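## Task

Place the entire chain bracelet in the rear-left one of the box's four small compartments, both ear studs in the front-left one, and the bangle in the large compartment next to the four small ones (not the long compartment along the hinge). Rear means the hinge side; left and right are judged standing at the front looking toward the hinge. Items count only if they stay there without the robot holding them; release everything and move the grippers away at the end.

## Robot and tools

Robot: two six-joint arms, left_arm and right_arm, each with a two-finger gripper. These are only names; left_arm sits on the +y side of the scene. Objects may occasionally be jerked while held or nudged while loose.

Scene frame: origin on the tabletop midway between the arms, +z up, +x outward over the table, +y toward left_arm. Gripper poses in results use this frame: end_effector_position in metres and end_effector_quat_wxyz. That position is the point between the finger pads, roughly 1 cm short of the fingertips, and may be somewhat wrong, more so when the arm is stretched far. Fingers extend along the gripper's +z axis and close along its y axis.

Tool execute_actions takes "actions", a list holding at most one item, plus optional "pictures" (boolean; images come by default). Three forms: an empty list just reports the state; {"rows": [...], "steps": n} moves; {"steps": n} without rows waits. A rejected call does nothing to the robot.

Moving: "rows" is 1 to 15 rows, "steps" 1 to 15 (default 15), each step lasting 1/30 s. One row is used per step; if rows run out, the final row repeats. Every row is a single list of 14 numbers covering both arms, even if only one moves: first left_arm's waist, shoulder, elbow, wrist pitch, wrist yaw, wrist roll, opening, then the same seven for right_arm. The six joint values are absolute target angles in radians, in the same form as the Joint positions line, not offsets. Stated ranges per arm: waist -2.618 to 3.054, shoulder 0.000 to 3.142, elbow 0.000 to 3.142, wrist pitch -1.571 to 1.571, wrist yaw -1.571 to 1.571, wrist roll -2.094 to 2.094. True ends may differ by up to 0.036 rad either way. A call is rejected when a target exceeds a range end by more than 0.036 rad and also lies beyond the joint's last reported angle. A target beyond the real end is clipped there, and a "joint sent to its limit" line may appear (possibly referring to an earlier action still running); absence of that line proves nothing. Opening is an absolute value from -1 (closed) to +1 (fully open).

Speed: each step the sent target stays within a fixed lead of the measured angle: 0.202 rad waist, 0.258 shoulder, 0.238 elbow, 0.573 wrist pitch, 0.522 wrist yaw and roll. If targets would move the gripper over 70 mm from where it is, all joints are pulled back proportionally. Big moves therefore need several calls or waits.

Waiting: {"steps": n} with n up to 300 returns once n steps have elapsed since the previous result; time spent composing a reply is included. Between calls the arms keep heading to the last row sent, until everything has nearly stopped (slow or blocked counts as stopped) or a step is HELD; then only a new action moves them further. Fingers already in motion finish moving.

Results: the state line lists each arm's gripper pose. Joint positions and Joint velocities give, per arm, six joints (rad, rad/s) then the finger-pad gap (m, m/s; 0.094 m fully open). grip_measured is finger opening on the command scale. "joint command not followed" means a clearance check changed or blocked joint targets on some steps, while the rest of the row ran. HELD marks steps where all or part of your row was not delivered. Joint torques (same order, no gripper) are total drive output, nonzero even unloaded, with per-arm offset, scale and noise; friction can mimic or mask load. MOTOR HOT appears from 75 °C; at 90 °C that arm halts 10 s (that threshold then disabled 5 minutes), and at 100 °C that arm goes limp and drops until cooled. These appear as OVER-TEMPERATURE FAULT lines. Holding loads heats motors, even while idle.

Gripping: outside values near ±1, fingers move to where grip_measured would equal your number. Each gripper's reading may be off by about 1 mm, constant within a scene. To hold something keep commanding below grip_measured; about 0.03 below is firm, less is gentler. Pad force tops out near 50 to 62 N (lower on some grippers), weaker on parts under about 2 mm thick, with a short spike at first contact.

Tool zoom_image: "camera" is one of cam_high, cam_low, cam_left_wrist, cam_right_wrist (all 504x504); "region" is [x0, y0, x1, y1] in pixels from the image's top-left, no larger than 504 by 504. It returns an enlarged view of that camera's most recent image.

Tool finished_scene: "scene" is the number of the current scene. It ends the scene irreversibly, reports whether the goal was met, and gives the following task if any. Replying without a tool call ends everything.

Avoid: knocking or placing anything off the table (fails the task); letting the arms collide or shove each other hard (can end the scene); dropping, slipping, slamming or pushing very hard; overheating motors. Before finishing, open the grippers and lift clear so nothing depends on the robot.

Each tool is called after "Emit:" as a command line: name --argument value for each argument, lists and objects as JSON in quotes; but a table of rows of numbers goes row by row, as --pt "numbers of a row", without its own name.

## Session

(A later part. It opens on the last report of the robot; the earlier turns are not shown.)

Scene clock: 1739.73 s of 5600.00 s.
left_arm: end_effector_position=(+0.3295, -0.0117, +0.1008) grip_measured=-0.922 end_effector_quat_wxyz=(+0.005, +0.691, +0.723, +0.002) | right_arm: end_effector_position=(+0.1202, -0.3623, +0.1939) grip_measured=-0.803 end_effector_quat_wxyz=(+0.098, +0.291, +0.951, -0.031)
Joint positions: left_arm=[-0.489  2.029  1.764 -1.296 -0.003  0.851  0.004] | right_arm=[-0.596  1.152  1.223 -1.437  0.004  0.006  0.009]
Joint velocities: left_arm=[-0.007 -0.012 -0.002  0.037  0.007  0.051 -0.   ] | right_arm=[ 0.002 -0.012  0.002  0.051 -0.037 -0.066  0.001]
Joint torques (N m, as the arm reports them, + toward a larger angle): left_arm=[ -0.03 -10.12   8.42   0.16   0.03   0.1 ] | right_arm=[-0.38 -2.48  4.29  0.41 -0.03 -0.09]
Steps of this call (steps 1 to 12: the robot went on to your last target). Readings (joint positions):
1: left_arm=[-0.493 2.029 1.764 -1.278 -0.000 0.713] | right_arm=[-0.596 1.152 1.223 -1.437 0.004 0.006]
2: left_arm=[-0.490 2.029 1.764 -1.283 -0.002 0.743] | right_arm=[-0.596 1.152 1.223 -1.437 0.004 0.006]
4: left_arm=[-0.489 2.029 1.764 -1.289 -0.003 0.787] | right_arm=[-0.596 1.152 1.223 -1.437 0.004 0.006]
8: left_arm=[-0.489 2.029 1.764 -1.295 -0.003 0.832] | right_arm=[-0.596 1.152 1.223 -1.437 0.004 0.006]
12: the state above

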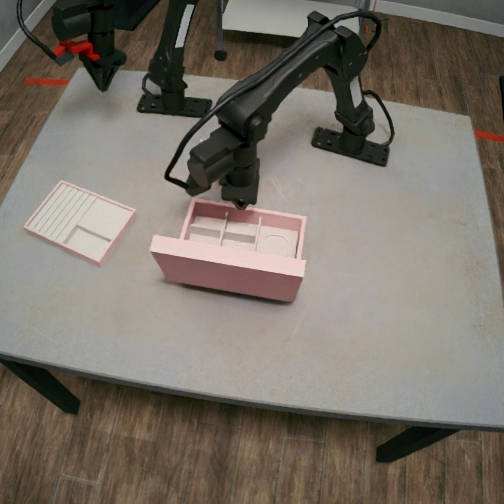

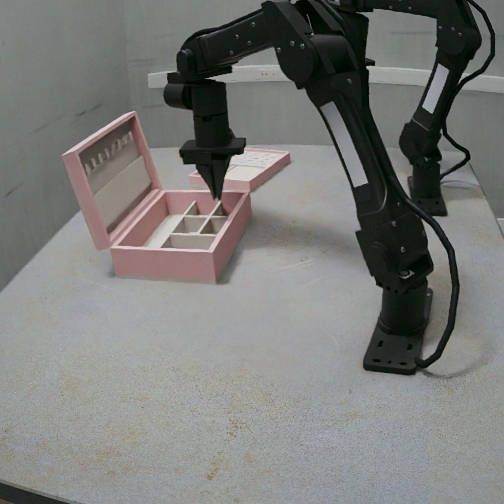

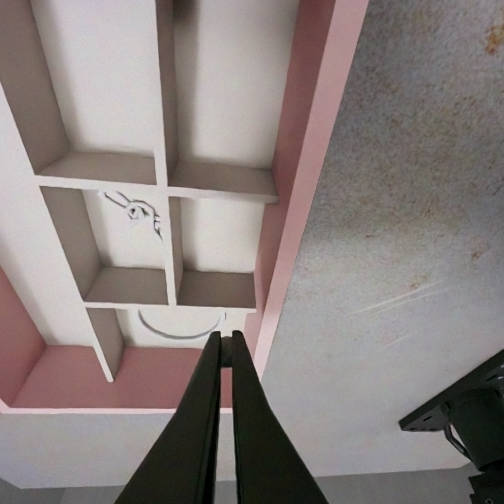

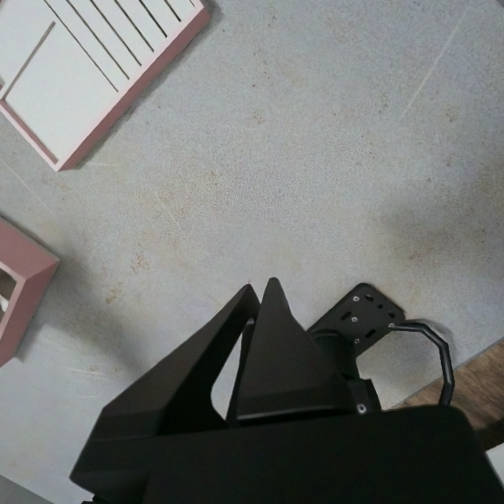

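Emit:
execute_actions --actions '[{"rows":[[-0.48,2.025,1.77,-1.29,0,0.87,-0.93,-0.6,1.15,1.2,-1.45,0,0,-0.8],[-0.47,2.025,1.75,-1.27,0,0.87,-0.93,-0.6,1.15,1.2,-1.45,0,0,-0.8],[-0.46,2.025,1.73,-1.25,0,0.87,-0.93,-0.6,1.15,1.2,-1.45,0,0,-0.8],[-0.45,2.025,1.71,-1.23,0,0.87,-0.93,-0.6,1.15,1.2,-1.45,0,0,-0.8],[-0.44,2.025,1.69,-1.21,0,0.87,-0.93,-0.6,1.15,1.2,-1.45,0,0,-0.8],[-0.432,2.025,1.67,-1.19,0,0.87,-0.93,-0.6,1.15,1.2,-1.45,0,0,-0.8],[-0.432,2.025,1.65,-1.17,0,0.87,-0.93,-0.6,1.15,1.2,-1.45,0,0,-0.8],[-0.432,2.03,1.63,-1.15,0,0.87,-0.93,-0.6,1.15,1.2,-1.45,0,0,-0.8],[-0.432,2.03,1.615,-1.13,0,0.87,-0.93,-0.6,1.15,1.2,-1.45,0,0,-0.8],[-0.432,2.03,1.605,-1.12,0,0.87,-0.93,-0.6,1.15,1.2,-1.45,0,0,-0.8]],"steps":15}]' --pictures false

Emit:
execute_actions --actions '[{"steps":8}]'

Scene clock: 1768.73 s of 5600.00 s.
left_arm: end_effector_position=(+0.3367, +0.0127, +0.0598) grip_measured=-0.922 end_effector_quat_wxyz=(-0.007, +0.674, +0.739, +0.003) | right_arm: end_effector_position=(+0.1202, -0.3623, +0.1939) grip_measured=-0.803 end_effector_quat_wxyz=(+0.098, +0.291, +0.951, -0.031)
Joint positions: left_arm=[-0.43   2.034  1.608 -1.158 -0.007  0.864  0.004] | right_arm=[-0.596  1.152  1.223 -1.437  0.004  0.006  0.009]
Joint velocities: left_arm=[-0.007 -0.007 -0.017  0.198 -0.007  0.022 -0.   ] | right_arm=[ 0.002  0.007  0.002  0.081 -0.007  0.081 -0.001]
Joint torques (N m, as the arm reports them, + toward a larger angle): left_arm=[-0.24 -9.95  5.97  0.33  0.09  0.06] | right_arm=[-0.38 -2.48  4.3   0.42 -0.04 -0.1 ]
Steps of this call (steps 1 to 30: the robot went on to your last target; steps 31 to 90: nothing new was sent; then 25.50 s passed at rest; steps 91 to 105: all 15 steps of this action). Readings (joint positions):
91: left_arm=[-0.489 2.029 1.764 -1.297 -0.003 0.863] | right_arm=[-0.596 1.152 1.223 -1.437 0.004 0.006]
92: left_arm=[-0.489 2.029 1.764 -1.296 -0.003 0.863] | right_arm=[-0.596 1.152 1.223 -1.437 0.004 0.006]
94: left_arm=[-0.482 2.028 1.753 -1.279 -0.003 0.864] | right_arm=[-0.596 1.152 1.223 -1.437 0.004 0.006]
98: left_arm=[-0.447 2.028 1.677 -1.220 -0.003 0.864] | right_arm=[-0.596 1.152 1.223 -1.437 0.004 0.006]
105: the state above

Scene clock: 1769.00 s of 5600.00 s.
left_arm: end_effector_position=(+0.3415, +0.0093, +0.0597) grip_measured=-0.922 end_effector_quat_wxyz=(+0.005, +0.674, +0.739, +0.004) | right_arm: end_effector_position=(+0.1202, -0.3623, +0.1939) grip_measured=-0.803 end_effector_quat_wxyz=(+0.098, +0.291, +0.951, -0.031)
Joint positions: left_arm=[-0.43   2.034  1.608 -1.134 -0.007  0.864  0.004] | right_arm=[-0.596  1.152  1.223 -1.437  0.004  0.006  0.009]
Joint velocities: left_arm=[-0.017 -0.022  0.002  0.081 -0.007  0.022 -0.001] | right_arm=[ 0.007  0.007 -0.007 -0.081  0.051  0.007 -0.   ]
Joint torques (N m, as the arm reports them, + toward a larger angle): left_arm=[-0.2  -9.84  5.92  0.37  0.07  0.07] | right_arm=[-0.38 -2.48  4.3   0.41 -0.04 -0.1 ]
Steps of this call (steps 1 to 8: the robot went on to your last target). Readings (joint positions):
1: left_arm=[-0.430 2.034 1.608 -1.151 -0.007 0.864] | right_arm=[-0.596 1.152 1.223 -1.437 0.004 0.006]
2: left_arm=[-0.430 2.034 1.608 -1.146 -0.007 0.864] | right_arm=[-0.596 1.152 1.223 -1.437 0.004 0.006]
4: left_arm=[-0.430 2.034 1.608 -1.140 -0.007 0.864] | right_arm=[-0.596 1.152 1.223 -1.437 0.004 0.006]
8: the state above

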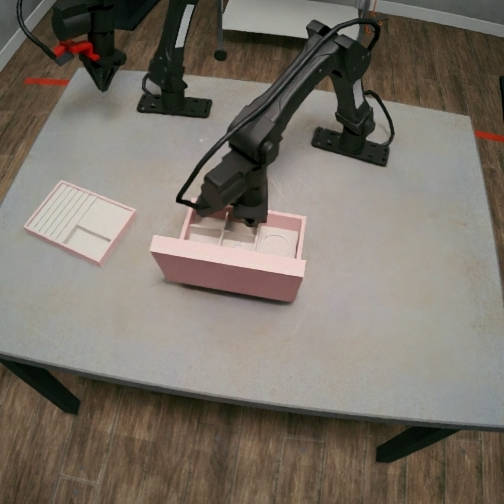

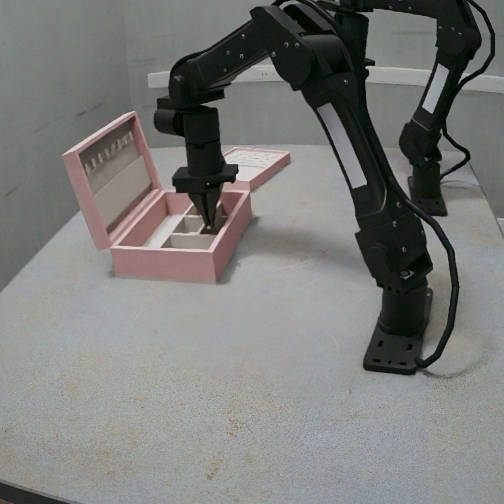

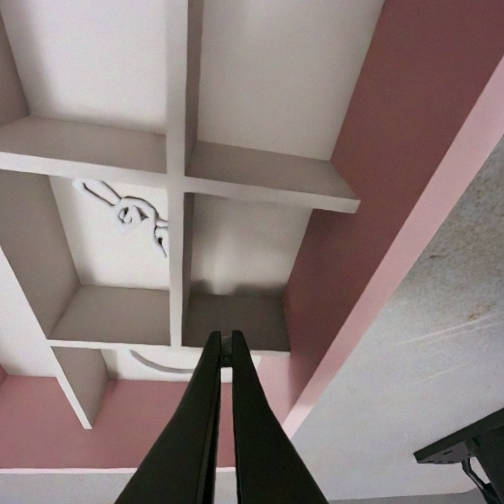

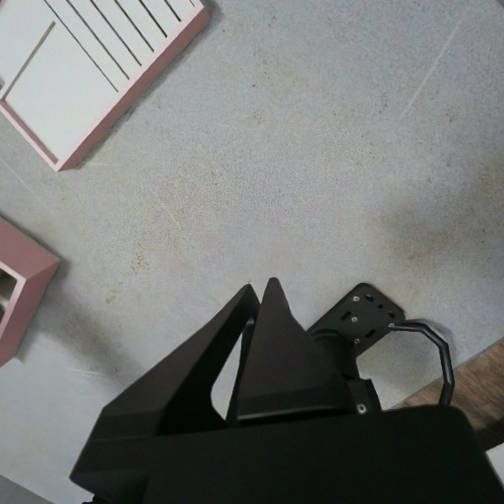

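Emit:
execute_actions --actions '[{"rows":[[-0.44,2.03,1.595,-1.11,0,0.87,-0.93,-0.6,1.15,1.2,-1.45,0,0,-0.8],[-0.45,2.035,1.585,-1.095,0,0.87,-0.93,-0.6,1.15,1.2,-1.45,0,0,-0.8],[-0.46,2.04,1.575,-1.08,0,0.87,-0.93,-0.6,1.15,1.2,-1.45,0,0,-0.8],[-0.46,2.045,1.565,-1.065,0,0.87,-0.93,-0.6,1.15,1.2,-1.45,0,0,-0.8],[-0.46,2.05,1.555,-1.055,0,0.87,-0.93,-0.6,1.15,1.2,-1.45,0,0,-0.8],[-0.46,2.05,1.545,-1.045,0,0.87,-0.93,-0.6,1.15,1.2,-1.45,0,0,-0.8]],"steps":15}]' --pictures false

Emit:
execute_actions --actions '[{"steps":8}]'

Scene clock: 1788.17 s of 5600.00 s.
left_arm: end_effector_position=(+0.3350, +0.0011, +0.0398) grip_measured=-0.922 end_effector_quat_wxyz=(+0.005, +0.684, +0.730, +0.004) | right_arm: end_effector_position=(+0.1202, -0.3623, +0.1939) grip_measured=-0.803 end_effector_quat_wxyz=(+0.098, +0.291, +0.951, -0.031)
Joint positions: left_arm=[-0.457  2.05   1.55  -1.061 -0.008  0.864  0.004] | right_arm=[-0.596  1.152  1.223 -1.437  0.004  0.006  0.009]
Joint velocities: left_arm=[-0.012 -0.002 -0.002  0.007  0.037  0.007 -0.   ] | right_arm=[-0.002  0.002 -0.002 -0.007 -0.095  0.037  0.001]
Joint torques (N m, as the arm reports them, + toward a larger angle): left_arm=[-0.23 -9.8   5.85  0.33  0.1   0.06] | right_arm=[-0.37 -2.49  4.3   0.41 -0.04 -0.1 ]
Steps of this call (steps 1 to 30: the robot went on to your last target; steps 31 to 90: nothing new was sent; then 15.67 s passed at rest; steps 91 to 105: all 15 steps of this action). Readings (joint positions):
91: left_arm=[-0.430 2.034 1.608 -1.130 -0.007 0.864] | right_arm=[-0.596 1.152 1.223 -1.437 0.004 0.006]
92: left_arm=[-0.431 2.034 1.605 -1.126 -0.007 0.864] | right_arm=[-0.596 1.152 1.223 -1.437 0.004 0.006]
94: left_arm=[-0.437 2.034 1.595 -1.109 -0.008 0.864] | right_arm=[-0.596 1.152 1.223 -1.437 0.004 0.006]
98: left_arm=[-0.454 2.040 1.560 -1.078 -0.008 0.864] | right_arm=[-0.596 1.152 1.223 -1.437 0.004 0.006]
105: the state above

Scene clock: 1788.43 s of 5600.00 s.
left_arm: end_effector_position=(+0.3361, +0.0003, +0.0398) grip_measured=-0.922 end_effector_quat_wxyz=(+0.007, +0.684, +0.730, +0.005) | right_arm: end_effector_position=(+0.1202, -0.3623, +0.1939) grip_measured=-0.803 end_effector_quat_wxyz=(+0.098, +0.291, +0.951, -0.031)
Joint positions: left_arm=[-0.457  2.05   1.55  -1.056 -0.008  0.864  0.004] | right_arm=[-0.596  1.152  1.223 -1.437  0.004  0.006  0.009]
Joint velocities: left_arm=[ 0.002 -0.002  0.002  0.007 -0.022  0.037 -0.   ] | right_arm=[-0.007 -0.012 -0.017 -0.022 -0.007 -0.066  0.   ]
Joint torques (N m, as the arm reports them, + toward a larger angle): left_arm=[-0.2  -9.73  5.78  0.33  0.07  0.06] | right_arm=[-0.38 -2.49  4.29  0.41 -0.03 -0.09]
Steps of this call (steps 1 to 8: the robot went on to your last target). Readings (joint positions):
1: left_arm=[-0.457 2.050 1.550 -1.060 -0.008 0.864] | right_arm=[-0.596 1.152 1.223 -1.437 0.004 0.006]
2: left_arm=[-0.457 2.050 1.550 -1.059 -0.008 0.864] | right_arm=[-0.596 1.152 1.223 -1.437 0.004 0.006]
4: left_arm=[-0.457 2.050 1.550 -1.057 -0.008 0.864] | right_arm=[-0.596 1.152 1.223 -1.437 0.004 0.006]
8: the state above

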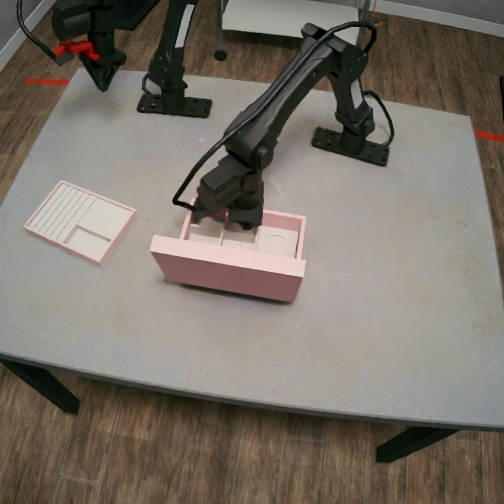

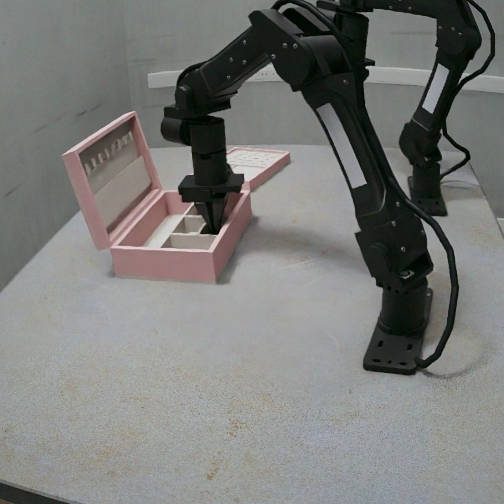

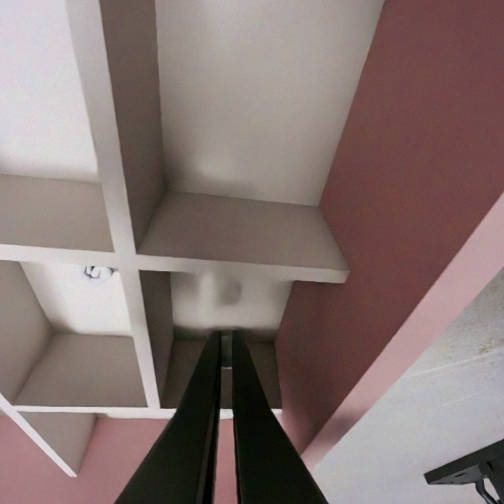

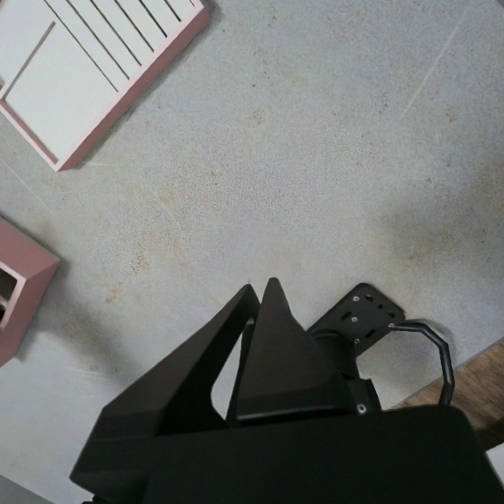

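Emit:
execute_actions --actions '[{"rows":[[-0.46,2.05,1.545,-1.045,0,0.87,-0.85,-0.6,1.15,1.2,-1.45,0,0,-0.8],[-0.46,2.05,1.545,-1.045,0,0.87,-0.8,-0.6,1.15,1.2,-1.45,0,0,-0.8],[-0.46,2.05,1.545,-1.045,0,0.87,-0.75,-0.6,1.15,1.2,-1.45,0,0,-0.8],[-0.46,2.05,1.545,-1.045,0,0.87,-0.75,-0.6,1.15,1.2,-1.45,0,0,-0.8],[-0.46,2.05,1.545,-1.045,0,0.87,-0.75,-0.6,1.15,1.2,-1.45,0,0,-0.8],[-0.46,2.05,1.545,-1.045,0,0.87,-0.75,-0.6,1.15,1.2,-1.45,0,0,-0.8],[-0.46,2.045,1.58,-1.07,0,0.87,-0.75,-0.6,1.15,1.2,-1.45,0,0,-0.8],[-0.46,2.04,1.61,-1.10,0,0.87,-0.75,-0.6,1.15,1.2,-1.45,0,0,-0.8],[-0.46,2.035,1.64,-1.13,0,0.87,-0.75,-0.6,1.15,1.2,-1.45,0,0,-0.8],[-0.46,2.03,1.67,-1.16,0,0.87,-0.75,-0.6,1.15,1.2,-1.45,0,0,-0.8],[-0.46,2.025,1.70,-1.19,0,0.87,-0.75,-0.6,1.15,1.2,-1.45,0,0,-0.8],[-0.46,2.025,1.73,-1.22,0,0.87,-0.75,-0.6,1.15,1.2,-1.45,0,0,-0.8],[-0.46,2.025,1.76,-1.25,0,0.87,-0.75,-0.6,1.15,1.2,-1.45,0,0,-0.8],[-0.46,2.025,1.79,-1.28,0,0.87,-0.75,-0.6,1.15,1.2,-1.45,0,0,-0.8],[-0.46,2.025,1.81,-1.30,0,0.87,-0.75,-0.6,1.15,1.2,-1.45,0,0,-0.8]],"steps":15}]' --pictures false

Emit:
execute_actions --actions '[{"steps":6}]'

Scene clock: 1805.33 s of 5600.00 s.
left_arm: end_effector_position=(+0.3536, -0.0127, +0.0885) grip_measured=-0.753 end_effector_quat_wxyz=(+0.035, +0.683, +0.729, +0.008) | right_arm: end_effector_position=(+0.1202, -0.3623, +0.1939) grip_measured=-0.803 end_effector_quat_wxyz=(+0.098, +0.291, +0.951, -0.031)
Joint positions: left_arm=[-0.457  2.05   1.745 -1.194 -0.008  0.864  0.012] | right_arm=[-0.596  1.152  1.223 -1.437  0.004  0.006  0.009]
Joint velocities: left_arm=[-0.007 -0.056  0.847 -0.476  0.037  0.051 -0.   ] | right_arm=[ 0.002 -0.007  0.002 -0.007  0.007 -0.007 -0.   ]
Joint torques (N m, as the arm reports them, + toward a larger angle): left_arm=[ -0.28 -11.66   7.5    0.19   0.1    0.06] | right_arm=[-0.36 -2.49  4.29  0.41 -0.04 -0.1 ]
Steps of this call (steps 1 to 15: the robot went on to your last target; steps 16 to 90: nothing new was sent; then 13.40 s passed at rest; steps 91 to 105: all 15 steps of this action). Readings (joint positions):
91: left_arm=[-0.457 2.050 1.550 -1.055 -0.008 0.864] | right_arm=[-0.596 1.152 1.223 -1.437 0.004 0.006]
92: left_arm=[-0.457 2.050 1.550 -1.055 -0.008 0.864] | right_arm=[-0.596 1.152 1.223 -1.437 0.004 0.006]
94: left_arm=[-0.457 2.050 1.550 -1.055 -0.008 0.864] | right_arm=[-0.596 1.152 1.223 -1.437 0.004 0.006]
98: left_arm=[-0.457 2.050 1.556 -1.063 -0.008 0.864] | right_arm=[-0.596 1.152 1.223 -1.437 0.004 0.006]
105: the state above

Scene clock: 1805.53 s of 5600.00 s.
left_arm: end_effector_position=(+0.3525, -0.0120, +0.1112) grip_measured=-0.753 end_effector_quat_wxyz=(+0.042, +0.683, +0.729, +0.009) | right_arm: end_effector_position=(+0.1202, -0.3623, +0.1939) grip_measured=-0.803 end_effector_quat_wxyz=(+0.098, +0.291, +0.951, -0.031)
Joint positions: left_arm=[-0.457  2.027  1.798 -1.256 -0.008  0.864  0.012] | right_arm=[-0.596  1.152  1.223 -1.437  0.004  0.006  0.009]
Joint velocities: left_arm=[-0.012 -0.007 -0.007 -0.271 -0.007 -0.022 -0.   ] | right_arm=[-0.012  0.007 -0.007 -0.051 -0.007 -0.081 -0.   ]
Joint torques (N m, as the arm reports them, + toward a larger angle): left_arm=[-0.29 -9.98  7.45  0.32  0.08  0.06] | right_arm=[-0.37 -2.49  4.29  0.42 -0.04 -0.09]
Steps of this call (steps 1 to 6: the robot went on to your last target). Readings (joint positions):
1: left_arm=[-0.457 2.046 1.769 -1.209 -0.008 0.864] | right_arm=[-0.596 1.152 1.223 -1.437 0.004 0.006]
2: left_arm=[-0.457 2.041 1.784 -1.219 -0.008 0.864] | right_arm=[-0.596 1.152 1.223 -1.437 0.004 0.006]
4: left_arm=[-0.457 2.030 1.797 -1.239 -0.008 0.864] | right_arm=[-0.596 1.152 1.223 -1.437 0.004 0.006]
6: the state above

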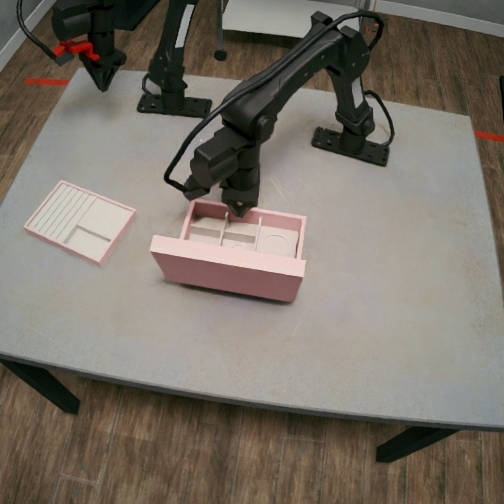

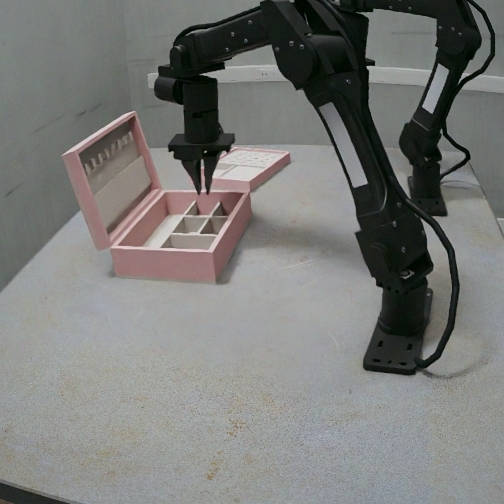

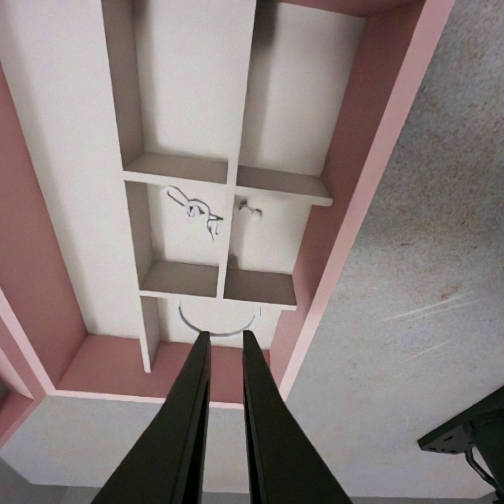

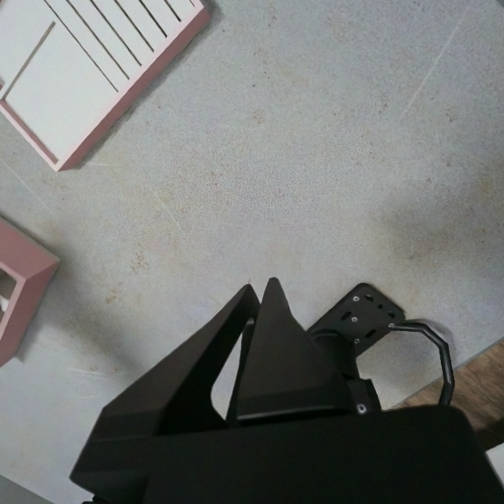

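Emit:
execute_actions --actions '[{"rows":[[-0.5,2.02,1.8,-1.3,0,0.7,-0.5,-0.6,1.15,1.2,-1.45,0,0,-0.8],[-0.56,2.01,1.79,-1.3,0,0.5,-0.5,-0.6,1.15,1.2,-1.45,0,0,-0.8],[-0.62,2.0,1.78,-1.3,0,0.3,-0.5,-0.6,1.15,1.2,-1.45,0,0,-0.8],[-0.68,2.0,1.77,-1.3,0,0.1,-0.5,-0.6,1.15,1.2,-1.45,0,0,-0.8],[-0.74,2.0,1.76,-1.3,0,-0.1,-0.5,-0.6,1.15,1.2,-1.45,0,0,-0.8],[-0.80,2.0,1.75,-1.3,0,-0.3,-0.5,-0.6,1.15,1.2,-1.45,0,0,-0.8],[-0.86,2.0,1.75,-1.3,0,-0.5,-0.5,-0.6,1.15,1.2,-1.45,0,0,-0.8],[-0.92,2.0,1.75,-1.3,0,-0.7,-0.5,-0.6,1.15,1.2,-1.45,0,0,-0.8],[-0.98,2.0,1.75,-1.3,0,-0.9,-0.5,-0.6,1.15,1.2,-1.45,0,0,-0.8],[-1.04,2.0,1.75,-1.3,0,-1.1,-0.5,-0.6,1.15,1.2,-1.45,0,0,-0.8],[-1.10,2.0,1.75,-1.3,0,-1.25,-0.5,-0.6,1.15,1.2,-1.45,0,0,-0.8],[-1.15,2.0,1.75,-1.3,0,-1.4,-0.5,-0.6,1.15,1.2,-1.45,0,0,-0.8],[-1.19,2.0,1.75,-1.3,0,-1.4,-0.5,-0.6,1.15,1.2,-1.45,0,0,-0.8],[-1.22,2.0,1.75,-1.3,0,-1.4,-0.5,-0.6,1.15,1.2,-1.45,0,0,-0.8],[-1.25,2.0,1.75,-1.3,0,-1.4,-0.5,-0.6,1.15,1.2,-1.45,0,0,-0.8]],"steps":15}]' --pictures false

Emit:
execute_actions --actions '[{"steps":30}]'

Scene clock: 1833.93 s of 5600.00 s.
left_arm: end_effector_position=(+0.1127, -0.1514, +0.1021) grip_measured=-0.503 end_effector_quat_wxyz=(+0.011, +0.482, +0.876, -0.005) | right_arm: end_effector_position=(+0.1202, -0.3623, +0.1939) grip_measured=-0.803 end_effector_quat_wxyz=(+0.098, +0.291, +0.951, -0.031)
Joint positions: left_arm=[-1.163  2.024  1.762 -1.287 -0.01  -0.342  0.023] | right_arm=[-0.596  1.152  1.223 -1.437  0.004  0.006  0.009]
Joint velocities: left_arm=[-1.726  0.007 -0.022  0.022  0.037 -2.835 -0.   ] | right_arm=[-0.017  0.007 -0.002 -0.081 -0.022  0.022  0.002]
Joint torques (N m, as the arm reports them, + toward a larger angle): left_arm=[  1.33 -11.52   5.26   0.13   0.01   0.  ] | right_arm=[-0.38 -2.48  4.3   0.41 -0.04 -0.09]
Steps of this call (steps 1 to 30: the robot went on to your last target; steps 31 to 90: nothing new was sent; then 24.90 s passed at rest; steps 91 to 105: all 15 steps of this action). Readings (joint positions):
91: left_arm=[-0.460 2.027 1.798 -1.292 -0.008 0.843] | right_arm=[-0.596 1.152 1.223 -1.437 0.004 0.006]
92: left_arm=[-0.469 2.027 1.798 -1.293 -0.012 0.787] | right_arm=[-0.596 1.152 1.223 -1.437 0.004 0.006]
94: left_arm=[-0.522 2.026 1.794 -1.293 -0.023 0.610] | right_arm=[-0.596 1.152 1.223 -1.437 0.004 0.006]
98: left_arm=[-0.730 2.024 1.771 -1.291 -0.024 0.271] | right_arm=[-0.596 1.152 1.223 -1.437 0.004 0.006]
105: the state above

Scene clock: 1834.93 s of 5600.00 s.
left_arm: end_effector_position=(+0.0768, -0.1573, +0.1021) grip_measured=-0.503 end_effector_quat_wxyz=(-0.006, +0.019, +1.000, -0.011) | right_arm: end_effector_position=(+0.1202, -0.3623, +0.1939) grip_measured=-0.803 end_effector_quat_wxyz=(+0.098, +0.291, +0.951, -0.031)
Joint positions: left_arm=[-1.244  2.024  1.762 -1.29   0.015 -1.391  0.023] | right_arm=[-0.596  1.152  1.223 -1.437  0.004  0.006  0.009]
Joint velocities: left_arm=[ 0.007 -0.007 -0.012  0.007 -0.022 -0.037 -0.   ] | right_arm=[-0.002 -0.012 -0.002 -0.051 -0.022 -0.051 -0.   ]
Joint torques (N m, as the arm reports them, + toward a larger angle): left_arm=[ -0.47 -11.56   5.38   0.2   -0.12  -0.04] | right_arm=[-0.39 -2.49  4.3   0.41 -0.04 -0.1 ]
Steps of this call (steps 1 to 30: the robot went on to your last target). Readings (joint positions):
1: left_arm=[-1.217 2.024 1.762 -1.286 -0.003 -0.439] | right_arm=[-0.596 1.152 1.223 -1.437 0.004 0.006]
2: left_arm=[-1.261 2.024 1.762 -1.286 0.006 -0.535] | right_arm=[-0.596 1.152 1.223 -1.437 0.004 0.006]
4: left_arm=[-1.306 2.024 1.762 -1.287 0.021 -0.728] | right_arm=[-0.596 1.152 1.223 -1.437 0.004 0.006]
8: left_arm=[-1.279 2.024 1.762 -1.289 0.024 -1.090] | right_arm=[-0.596 1.152 1.223 -1.437 0.004 0.006]
30: the state above

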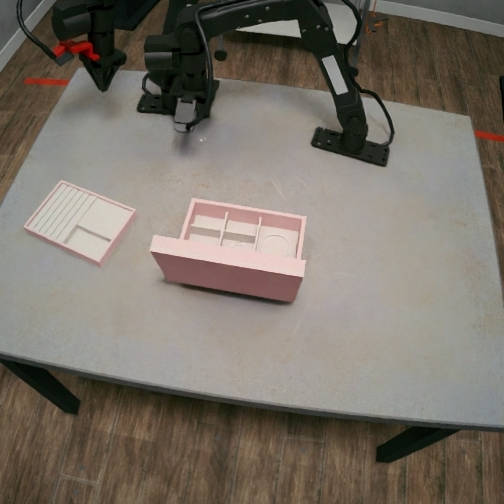

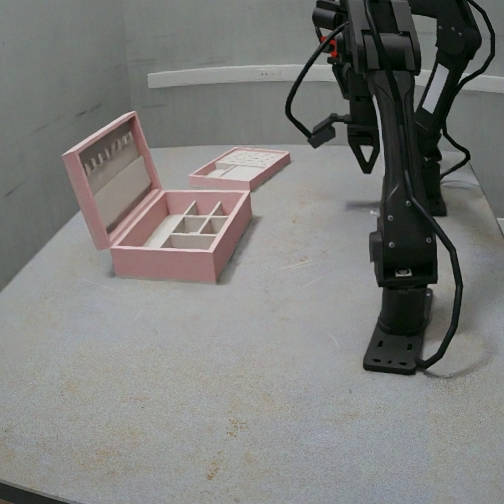

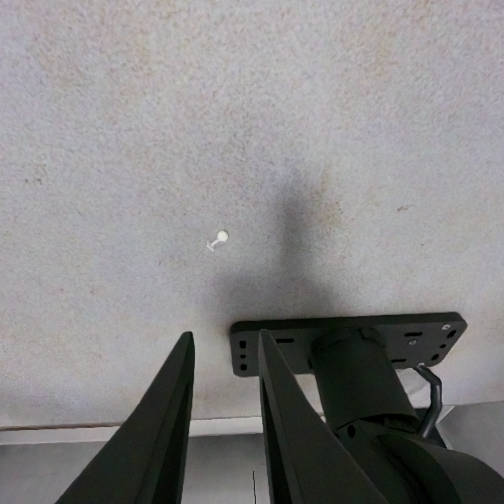

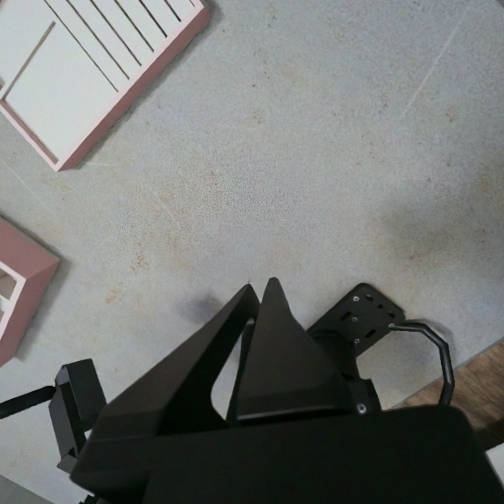

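Emit:
execute_actions --actions '[{"rows":[[-1.255,2.0,1.74,-1.28,0,-1.33,-0.5,-0.6,1.15,1.2,-1.45,0,0,-0.8],[-1.26,2.0,1.72,-1.26,0,-1.26,-0.5,-0.6,1.15,1.2,-1.45,0,0,-0.8],[-1.265,2.0,1.70,-1.24,0,-1.19,-0.5,-0.6,1.15,1.2,-1.45,0,0,-0.8],[-1.27,2.0,1.68,-1.22,0,-1.12,-0.5,-0.6,1.15,1.2,-1.45,0,0,-0.8],[-1.275,2.0,1.66,-1.2,0,-1.05,-0.5,-0.6,1.15,1.2,-1.45,0,0,-0.8],[-1.28,2.005,1.64,-1.18,0,-0.98,-0.5,-0.6,1.15,1.2,-1.45,0,0,-0.8],[-1.285,2.01,1.62,-1.16,0,-0.91,-0.5,-0.6,1.15,1.2,-1.45,0,0,-0.8],[-1.292,2.015,1.60,-1.14,0,-0.84,-0.5,-0.6,1.15,1.2,-1.45,0,0,-0.8],[-1.292,2.02,1.58,-1.11,0,-0.77,-0.5,-0.6,1.15,1.2,-1.45,0,0,-0.8],[-1.292,2.025,1.56,-1.085,0,-0.70,-0.5,-0.6,1.15,1.2,-1.45,0,0,-0.8],[-1.292,2.03,1.54,-1.055,0,-0.67,-0.5,-0.6,1.15,1.2,-1.45,0,0,-0.8]],"steps":15}]' --pictures false

Emit:
execute_actions --actions '[{"steps":12}]'

Scene clock: 1874.97 s of 5600.00 s.
left_arm: end_effector_position=(+0.0572, -0.1426, +0.0445) grip_measured=-0.503 end_effector_quat_wxyz=(-0.012, +0.344, +0.939, +0.009) | right_arm: end_effector_position=(+0.1202, -0.3623, +0.1939) grip_measured=-0.803 end_effector_quat_wxyz=(+0.098, +0.291, +0.951, -0.031)
Joint positions: left_arm=[-1.29   2.033  1.544 -1.108  0.014 -0.773  0.023] | right_arm=[-0.596  1.152  1.223 -1.437  0.004  0.006  0.009]
Joint velocities: left_arm=[ 0.002  0.12  -0.071  0.212  0.007  0.681  0.001] | right_arm=[-0.007  0.002 -0.007 -0.007  0.007 -0.037 -0.   ]
Joint torques (N m, as the arm reports them, + toward a larger angle): left_arm=[ -0.14 -10.34   6.09   0.35  -0.12   0.05] | right_arm=[-0.38 -2.48  4.29  0.42 -0.04 -0.09]
Steps of this call (steps 1 to 15: the robot went on to your last target; steps 16 to 90: nothing new was sent; then 36.53 s passed at rest; steps 91 to 105: all 15 steps of this action). Readings (joint positions):
91: left_arm=[-1.244 2.023 1.761 -1.289 0.015 -1.385] | right_arm=[-0.596 1.152 1.223 -1.437 0.004 0.006]
92: left_arm=[-1.245 2.021 1.754 -1.283 0.015 -1.366] | right_arm=[-0.596 1.152 1.223 -1.437 0.004 0.006]
94: left_arm=[-1.248 2.014 1.726 -1.266 0.014 -1.298] | right_arm=[-0.596 1.152 1.223 -1.437 0.004 0.006]
98: left_arm=[-1.269 2.011 1.647 -1.212 0.014 -1.094] | right_arm=[-0.596 1.152 1.223 -1.437 0.004 0.006]
105: the state above

Scene clock: 1875.37 s of 5600.00 s.
left_arm: end_effector_position=(+0.0580, -0.1512, +0.0428) grip_measured=-0.503 end_effector_quat_wxyz=(-0.005, +0.386, +0.922, -0.007) | right_arm: end_effector_position=(+0.1202, -0.3623, +0.1939) grip_measured=-0.803 end_effector_quat_wxyz=(+0.098, +0.291, +0.951, -0.031)
Joint positions: left_arm=[-1.29   2.036  1.542 -1.069  0.014 -0.683  0.023] | right_arm=[-0.596  1.152  1.223 -1.437  0.004  0.006  0.009]
Joint velocities: left_arm=[-0.007 -0.037  0.012 -0.022  0.051  0.051 -0.001] | right_arm=[ 0.002 -0.017  0.007  0.022  0.022  0.022 -0.001]
Joint torques (N m, as the arm reports them, + toward a larger angle): left_arm=[ -0.15 -10.18   5.93   0.38  -0.12   0.06] | right_arm=[-0.38 -2.48  4.29  0.41 -0.04 -0.1 ]
Steps of this call (steps 1 to 12: the robot went on to your last target). Readings (joint positions):
1: left_arm=[-1.290 2.036 1.542 -1.101 0.014 -0.753] | right_arm=[-0.596 1.152 1.223 -1.437 0.004 0.006]
2: left_arm=[-1.290 2.036 1.542 -1.095 0.014 -0.738] | right_arm=[-0.596 1.152 1.223 -1.437 0.004 0.006]
4: left_arm=[-1.290 2.036 1.542 -1.084 0.014 -0.716] | right_arm=[-0.596 1.152 1.223 -1.437 0.004 0.006]
8: left_arm=[-1.290 2.036 1.542 -1.073 0.014 -0.692] | right_arm=[-0.596 1.152 1.223 -1.437 0.004 0.006]
12: the state above

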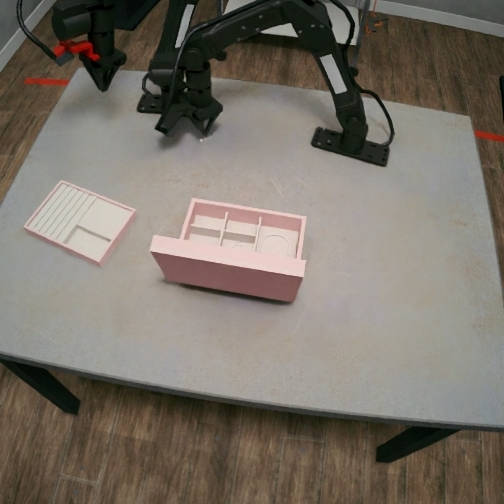

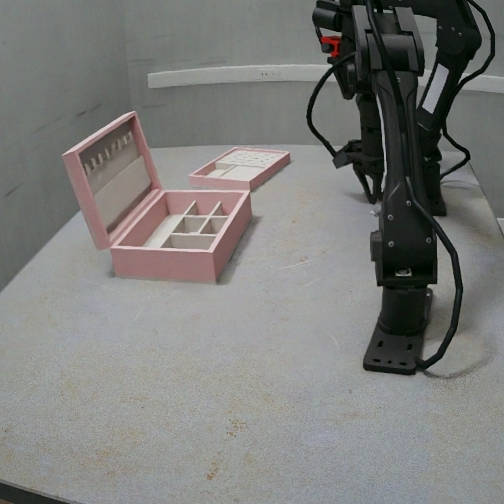

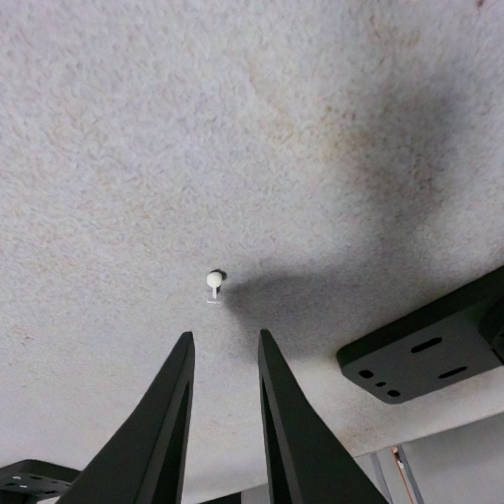

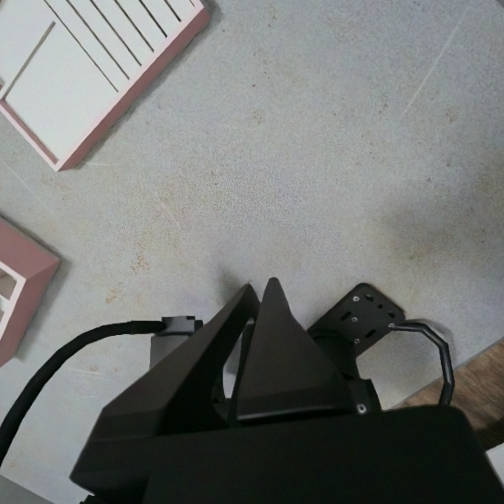

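Emit:
execute_actions --actions '[{"rows":[[-1.28,2.035,1.53,-1.045,0,-0.67,-0.5,-0.6,1.15,1.2,-1.45,0,0,-0.8],[-1.27,2.04,1.52,-1.03,0,-0.67,-0.5,-0.6,1.15,1.2,-1.45,0,0,-0.8],[-1.262,2.048,1.51,-1.015,0,-0.67,-0.5,-0.6,1.15,1.2,-1.45,0,0,-0.8],[-1.262,2.054,1.50,-1.0,0,-0.67,-0.5,-0.6,1.15,1.2,-1.45,0,0,-0.8],[-1.262,2.058,1.492,-0.992,0,-0.67,-0.5,-0.6,1.15,1.2,-1.45,0,0,-0.8]],"steps":15}]' --pictures false

Emit:
execute_actions --actions '[{"steps":8}]'

Scene clock: 1897.33 s of 5600.00 s.
left_arm: end_effector_position=(+0.0675, -0.1490, +0.0238) grip_measured=-0.503 end_effector_quat_wxyz=(-0.006, +0.377, +0.926, -0.003) | right_arm: end_effector_position=(+0.1202, -0.3623, +0.1939) grip_measured=-0.803 end_effector_quat_wxyz=(+0.098, +0.291, +0.951, -0.031)
Joint positions: left_arm=[-1.266  2.059  1.497 -1.009  0.014 -0.676  0.023] | right_arm=[-0.596  1.152  1.223 -1.437  0.004  0.006  0.009]
Joint velocities: left_arm=[ 0.002 -0.022 -0.007  0.007 -0.037 -0.037 -0.   ] | right_arm=[ 0.012 -0.012 -0.002  0.007  0.037 -0.007  0.   ]
Joint torques (N m, as the arm reports them, + toward a larger angle): left_arm=[ 0.3  -9.66  5.63  0.35 -0.12  0.06] | right_arm=[-0.37 -2.48  4.29  0.41 -0.04 -0.09]
Steps of this call (steps 1 to 30: the robot went on to your last target; steps 31 to 90: nothing new was sent; then 18.47 s passed at rest; steps 91 to 105: all 15 steps of this action). Readings (joint positions):
91: left_arm=[-1.290 2.036 1.542 -1.067 0.014 -0.677] | right_arm=[-0.596 1.152 1.223 -1.437 0.004 0.006]
92: left_arm=[-1.290 2.036 1.540 -1.063 0.014 -0.677] | right_arm=[-0.596 1.152 1.223 -1.437 0.004 0.006]
94: left_arm=[-1.284 2.036 1.529 -1.046 0.014 -0.676] | right_arm=[-0.596 1.152 1.223 -1.437 0.004 0.006]
98: left_arm=[-1.268 2.049 1.504 -1.021 0.014 -0.676] | right_arm=[-0.596 1.152 1.223 -1.437 0.004 0.006]
105: the state above

Scene clock: 1897.60 s of 5600.00 s.
left_arm: end_effector_position=(+0.0676, -0.1501, +0.0238) grip_measured=-0.503 end_effector_quat_wxyz=(-0.005, +0.378, +0.926, -0.005) | right_arm: end_effector_position=(+0.1202, -0.3623, +0.1939) grip_measured=-0.803 end_effector_quat_wxyz=(+0.098, +0.291, +0.951, -0.031)
Joint positions: left_arm=[-1.266  2.059  1.497 -1.005  0.014 -0.676  0.023] | right_arm=[-0.596  1.152  1.223 -1.437  0.004  0.006  0.009]
Joint velocities: left_arm=[ 0.002  0.012 -0.012 -0.022 -0.007 -0.022  0.001] | right_arm=[ 0.007 -0.002 -0.007 -0.051 -0.022 -0.066 -0.   ]
Joint torques (N m, as the arm reports them, + toward a larger angle): left_arm=[ 0.28 -9.66  5.66  0.35 -0.11  0.06] | right_arm=[-0.38 -2.5   4.31  0.41 -0.04 -0.09]
Steps of this call (steps 1 to 8: the robot went on to your last target). Readings (joint positions):
1: left_arm=[-1.266 2.059 1.497 -1.008 0.014 -0.676] | right_arm=[-0.596 1.152 1.223 -1.437 0.004 0.006]
2: left_arm=[-1.266 2.059 1.497 -1.008 0.014 -0.676] | right_arm=[-0.596 1.152 1.223 -1.437 0.004 0.006]
4: left_arm=[-1.266 2.059 1.497 -1.006 0.014 -0.676] | right_arm=[-0.596 1.152 1.223 -1.437 0.004 0.006]
8: the state above

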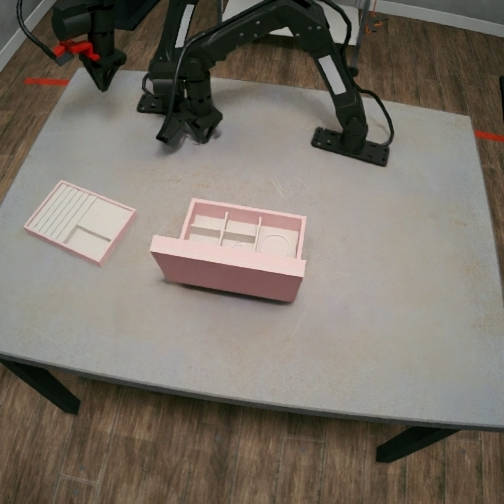

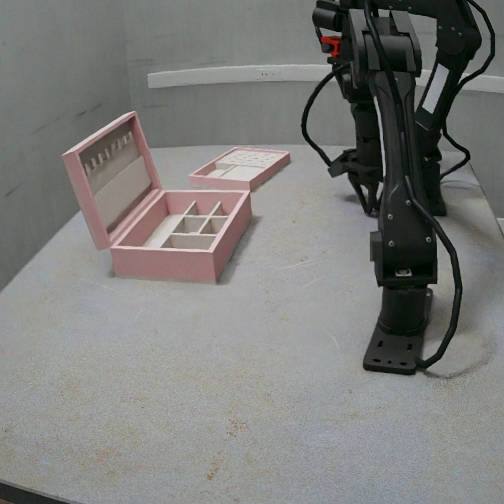

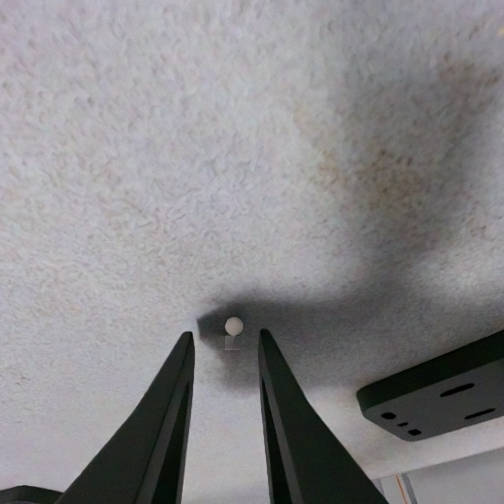

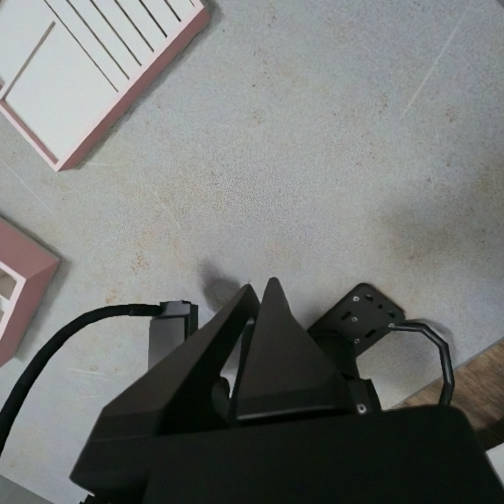

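Emit:
execute_actions --actions '[{"rows":[[-1.262,2.062,1.487,-0.988,0,-0.67,-0.5,-0.6,1.15,1.2,-1.45,0,0,-0.8],[-1.262,2.062,1.487,-0.988,0,-0.67,-0.5,-0.6,1.15,1.2,-1.45,0,0,-0.8],[-1.262,2.066,1.481,-0.98,0,-0.67,-0.5,-0.6,1.15,1.2,-1.45,0,0,-0.8],[-1.262,2.066,1.481,-0.98,0,-0.67,-0.5,-0.6,1.15,1.2,-1.45,0,0,-0.8],[-1.262,2.07,1.475,-0.972,0,-0.67,-0.5,-0.6,1.15,1.2,-1.45,0,0,-0.8]],"steps":15}]'

Scene clock: 1912.60 s of 5600.00 s.
left_arm: end_effector_position=(+0.0675, -0.1492, +0.0181) grip_measured=-0.503 end_effector_quat_wxyz=(-0.006, +0.377, +0.926, -0.004) | right_arm: end_effector_position=(+0.1202, -0.3623, +0.1939) grip_measured=-0.803 end_effector_quat_wxyz=(+0.098, +0.291, +0.951, -0.031)
Joint positions: left_arm=[-1.266  2.065  1.483 -0.987  0.014 -0.676  0.023] | right_arm=[-0.596  1.152  1.223 -1.437  0.004  0.006  0.009]
Joint velocities: left_arm=[-0.012 -0.007 -0.012 -0.007  0.037 -0.037  0.   ] | right_arm=[-0.002  0.002  0.007 -0.095  0.007  0.037 -0.   ]
Joint torques (N m, as the arm reports them, + toward a larger angle): left_arm=[ 0.3  -9.23  5.42  0.34 -0.11  0.06] | right_arm=[-0.38 -2.49  4.28  0.41 -0.04 -0.1 ]
Steps of this call (steps 1 to 15: the robot went on to your last target; steps 16 to 90: nothing new was sent; then 11.50 s passed at rest; steps 91 to 105: all 15 steps of this action). Readings (joint positions):
91: left_arm=[-1.266 2.059 1.497 -1.004 0.014 -0.676] | right_arm=[-0.596 1.152 1.223 -1.437 0.004 0.006]
92: left_arm=[-1.266 2.059 1.497 -1.004 0.014 -0.676] | right_arm=[-0.596 1.152 1.223 -1.437 0.004 0.006]
94: left_arm=[-1.266 2.059 1.497 -1.001 0.014 -0.676] | right_arm=[-0.596 1.152 1.223 -1.437 0.004 0.006]
98: left_arm=[-1.266 2.060 1.488 -0.989 0.014 -0.676] | right_arm=[-0.596 1.152 1.223 -1.437 0.004 0.006]
105: the state above

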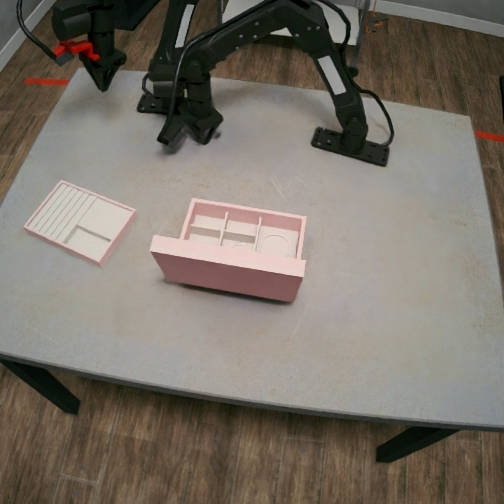

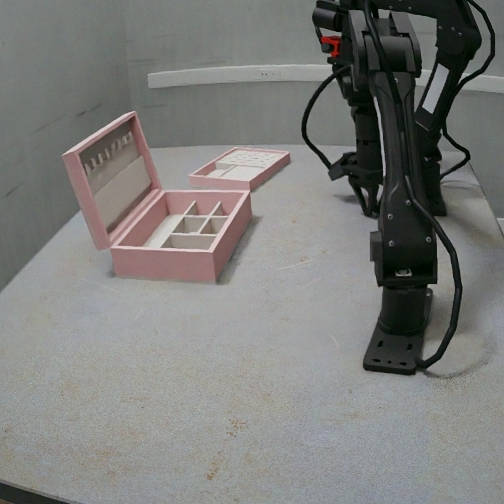

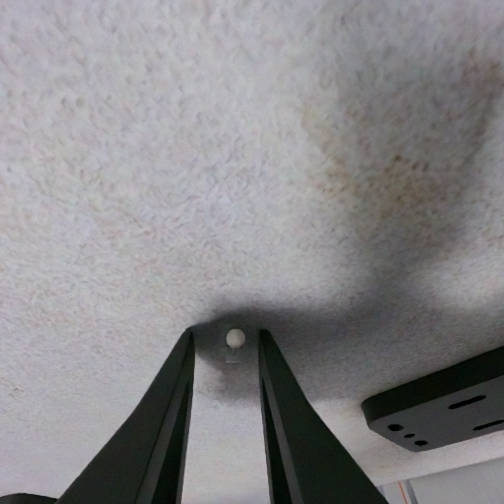

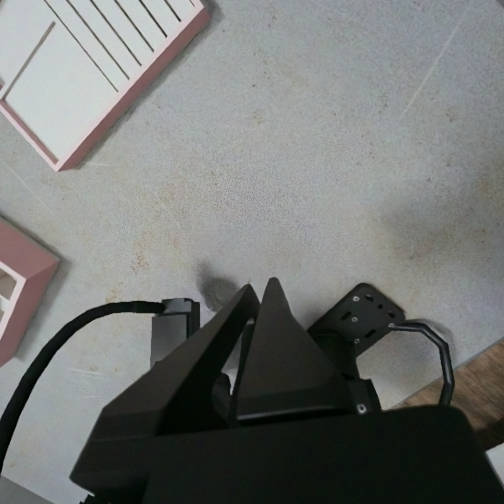

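Emit:
execute_actions --actions '[{"rows":[[-1.262,2.074,1.47,-0.97,0,-0.67,-0.5,-0.6,1.15,1.2,-1.45,0,0,-0.8],[-1.262,2.074,1.47,-0.97,0,-0.67,-0.5,-0.6,1.15,1.2,-1.45,0,0,-0.8],[-1.262,2.08,1.464,-0.968,0,-0.67,-0.5,-0.6,1.15,1.2,-1.45,0,0,-0.8],[-1.262,2.08,1.464,-0.968,0,-0.67,-0.5,-0.6,1.15,1.2,-1.45,0,0,-0.8],[-1.262,2.085,1.46,-0.966,0,-0.67,-0.5,-0.6,1.15,1.2,-1.45,0,0,-0.8]],"steps":15}]'

Scene clock: 1921.00 s of 5600.00 s.
left_arm: end_effector_position=(+0.0677, -0.1500, +0.0169) grip_measured=-0.503 end_effector_quat_wxyz=(-0.004, +0.378, +0.926, -0.006) | right_arm: end_effector_position=(+0.1202, -0.3623, +0.1939) grip_measured=-0.803 end_effector_quat_wxyz=(+0.098, +0.291, +0.951, -0.031)
Joint positions: left_arm=[-1.266  2.065  1.479 -0.978  0.013 -0.676  0.023] | right_arm=[-0.596  1.152  1.223 -1.437  0.004  0.006  0.009]
Joint velocities: left_arm=[ 0.007  0.017  0.017 -0.022 -0.037 -0.007  0.   ] | right_arm=[-0.007 -0.002 -0.002 -0.007  0.037  0.022 -0.001]
Joint torques (N m, as the arm reports them, + toward a larger angle): left_arm=[ 0.28 -8.21  4.51  0.37 -0.11  0.06] | right_arm=[-0.38 -2.47  4.3   0.42 -0.04 -0.09]
Steps of this call (steps 1 to 15: the robot went on to your last target; steps 16 to 90: nothing new was sent; then 4.90 s passed at rest; steps 91 to 105: all 15 steps of this action). Readings (joint positions):
91: left_arm=[-1.266 2.065 1.483 -0.984 0.014 -0.676] | right_arm=[-0.596 1.152 1.223 -1.437 0.004 0.006]
92: left_arm=[-1.266 2.065 1.483 -0.984 0.014 -0.676] | right_arm=[-0.596 1.152 1.223 -1.437 0.004 0.006]
94: left_arm=[-1.266 2.065 1.480 -0.981 0.014 -0.676] | right_arm=[-0.596 1.152 1.223 -1.437 0.004 0.006]
98: left_arm=[-1.266 2.065 1.479 -0.978 0.013 -0.676] | right_arm=[-0.596 1.152 1.223 -1.437 0.004 0.006]
105: the state above

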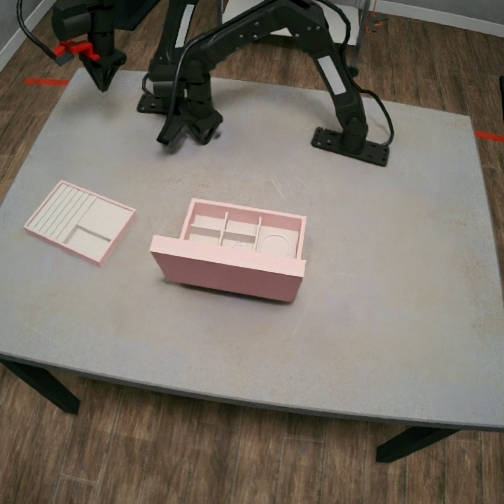

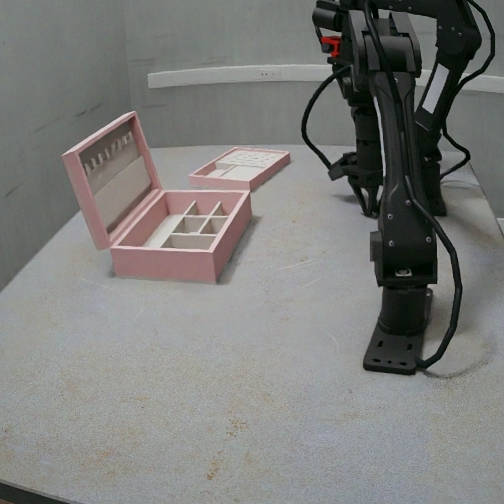

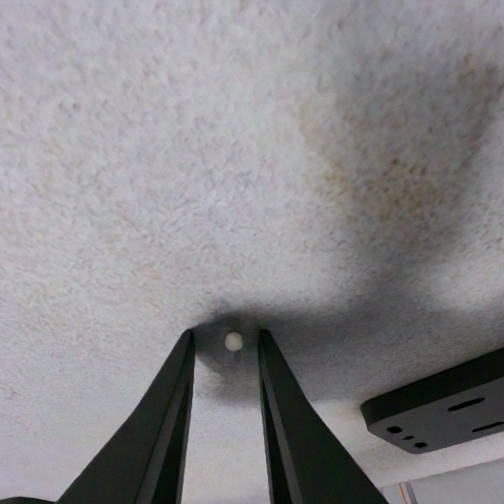

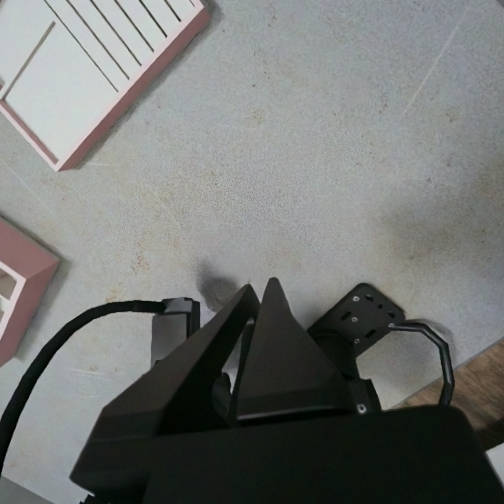

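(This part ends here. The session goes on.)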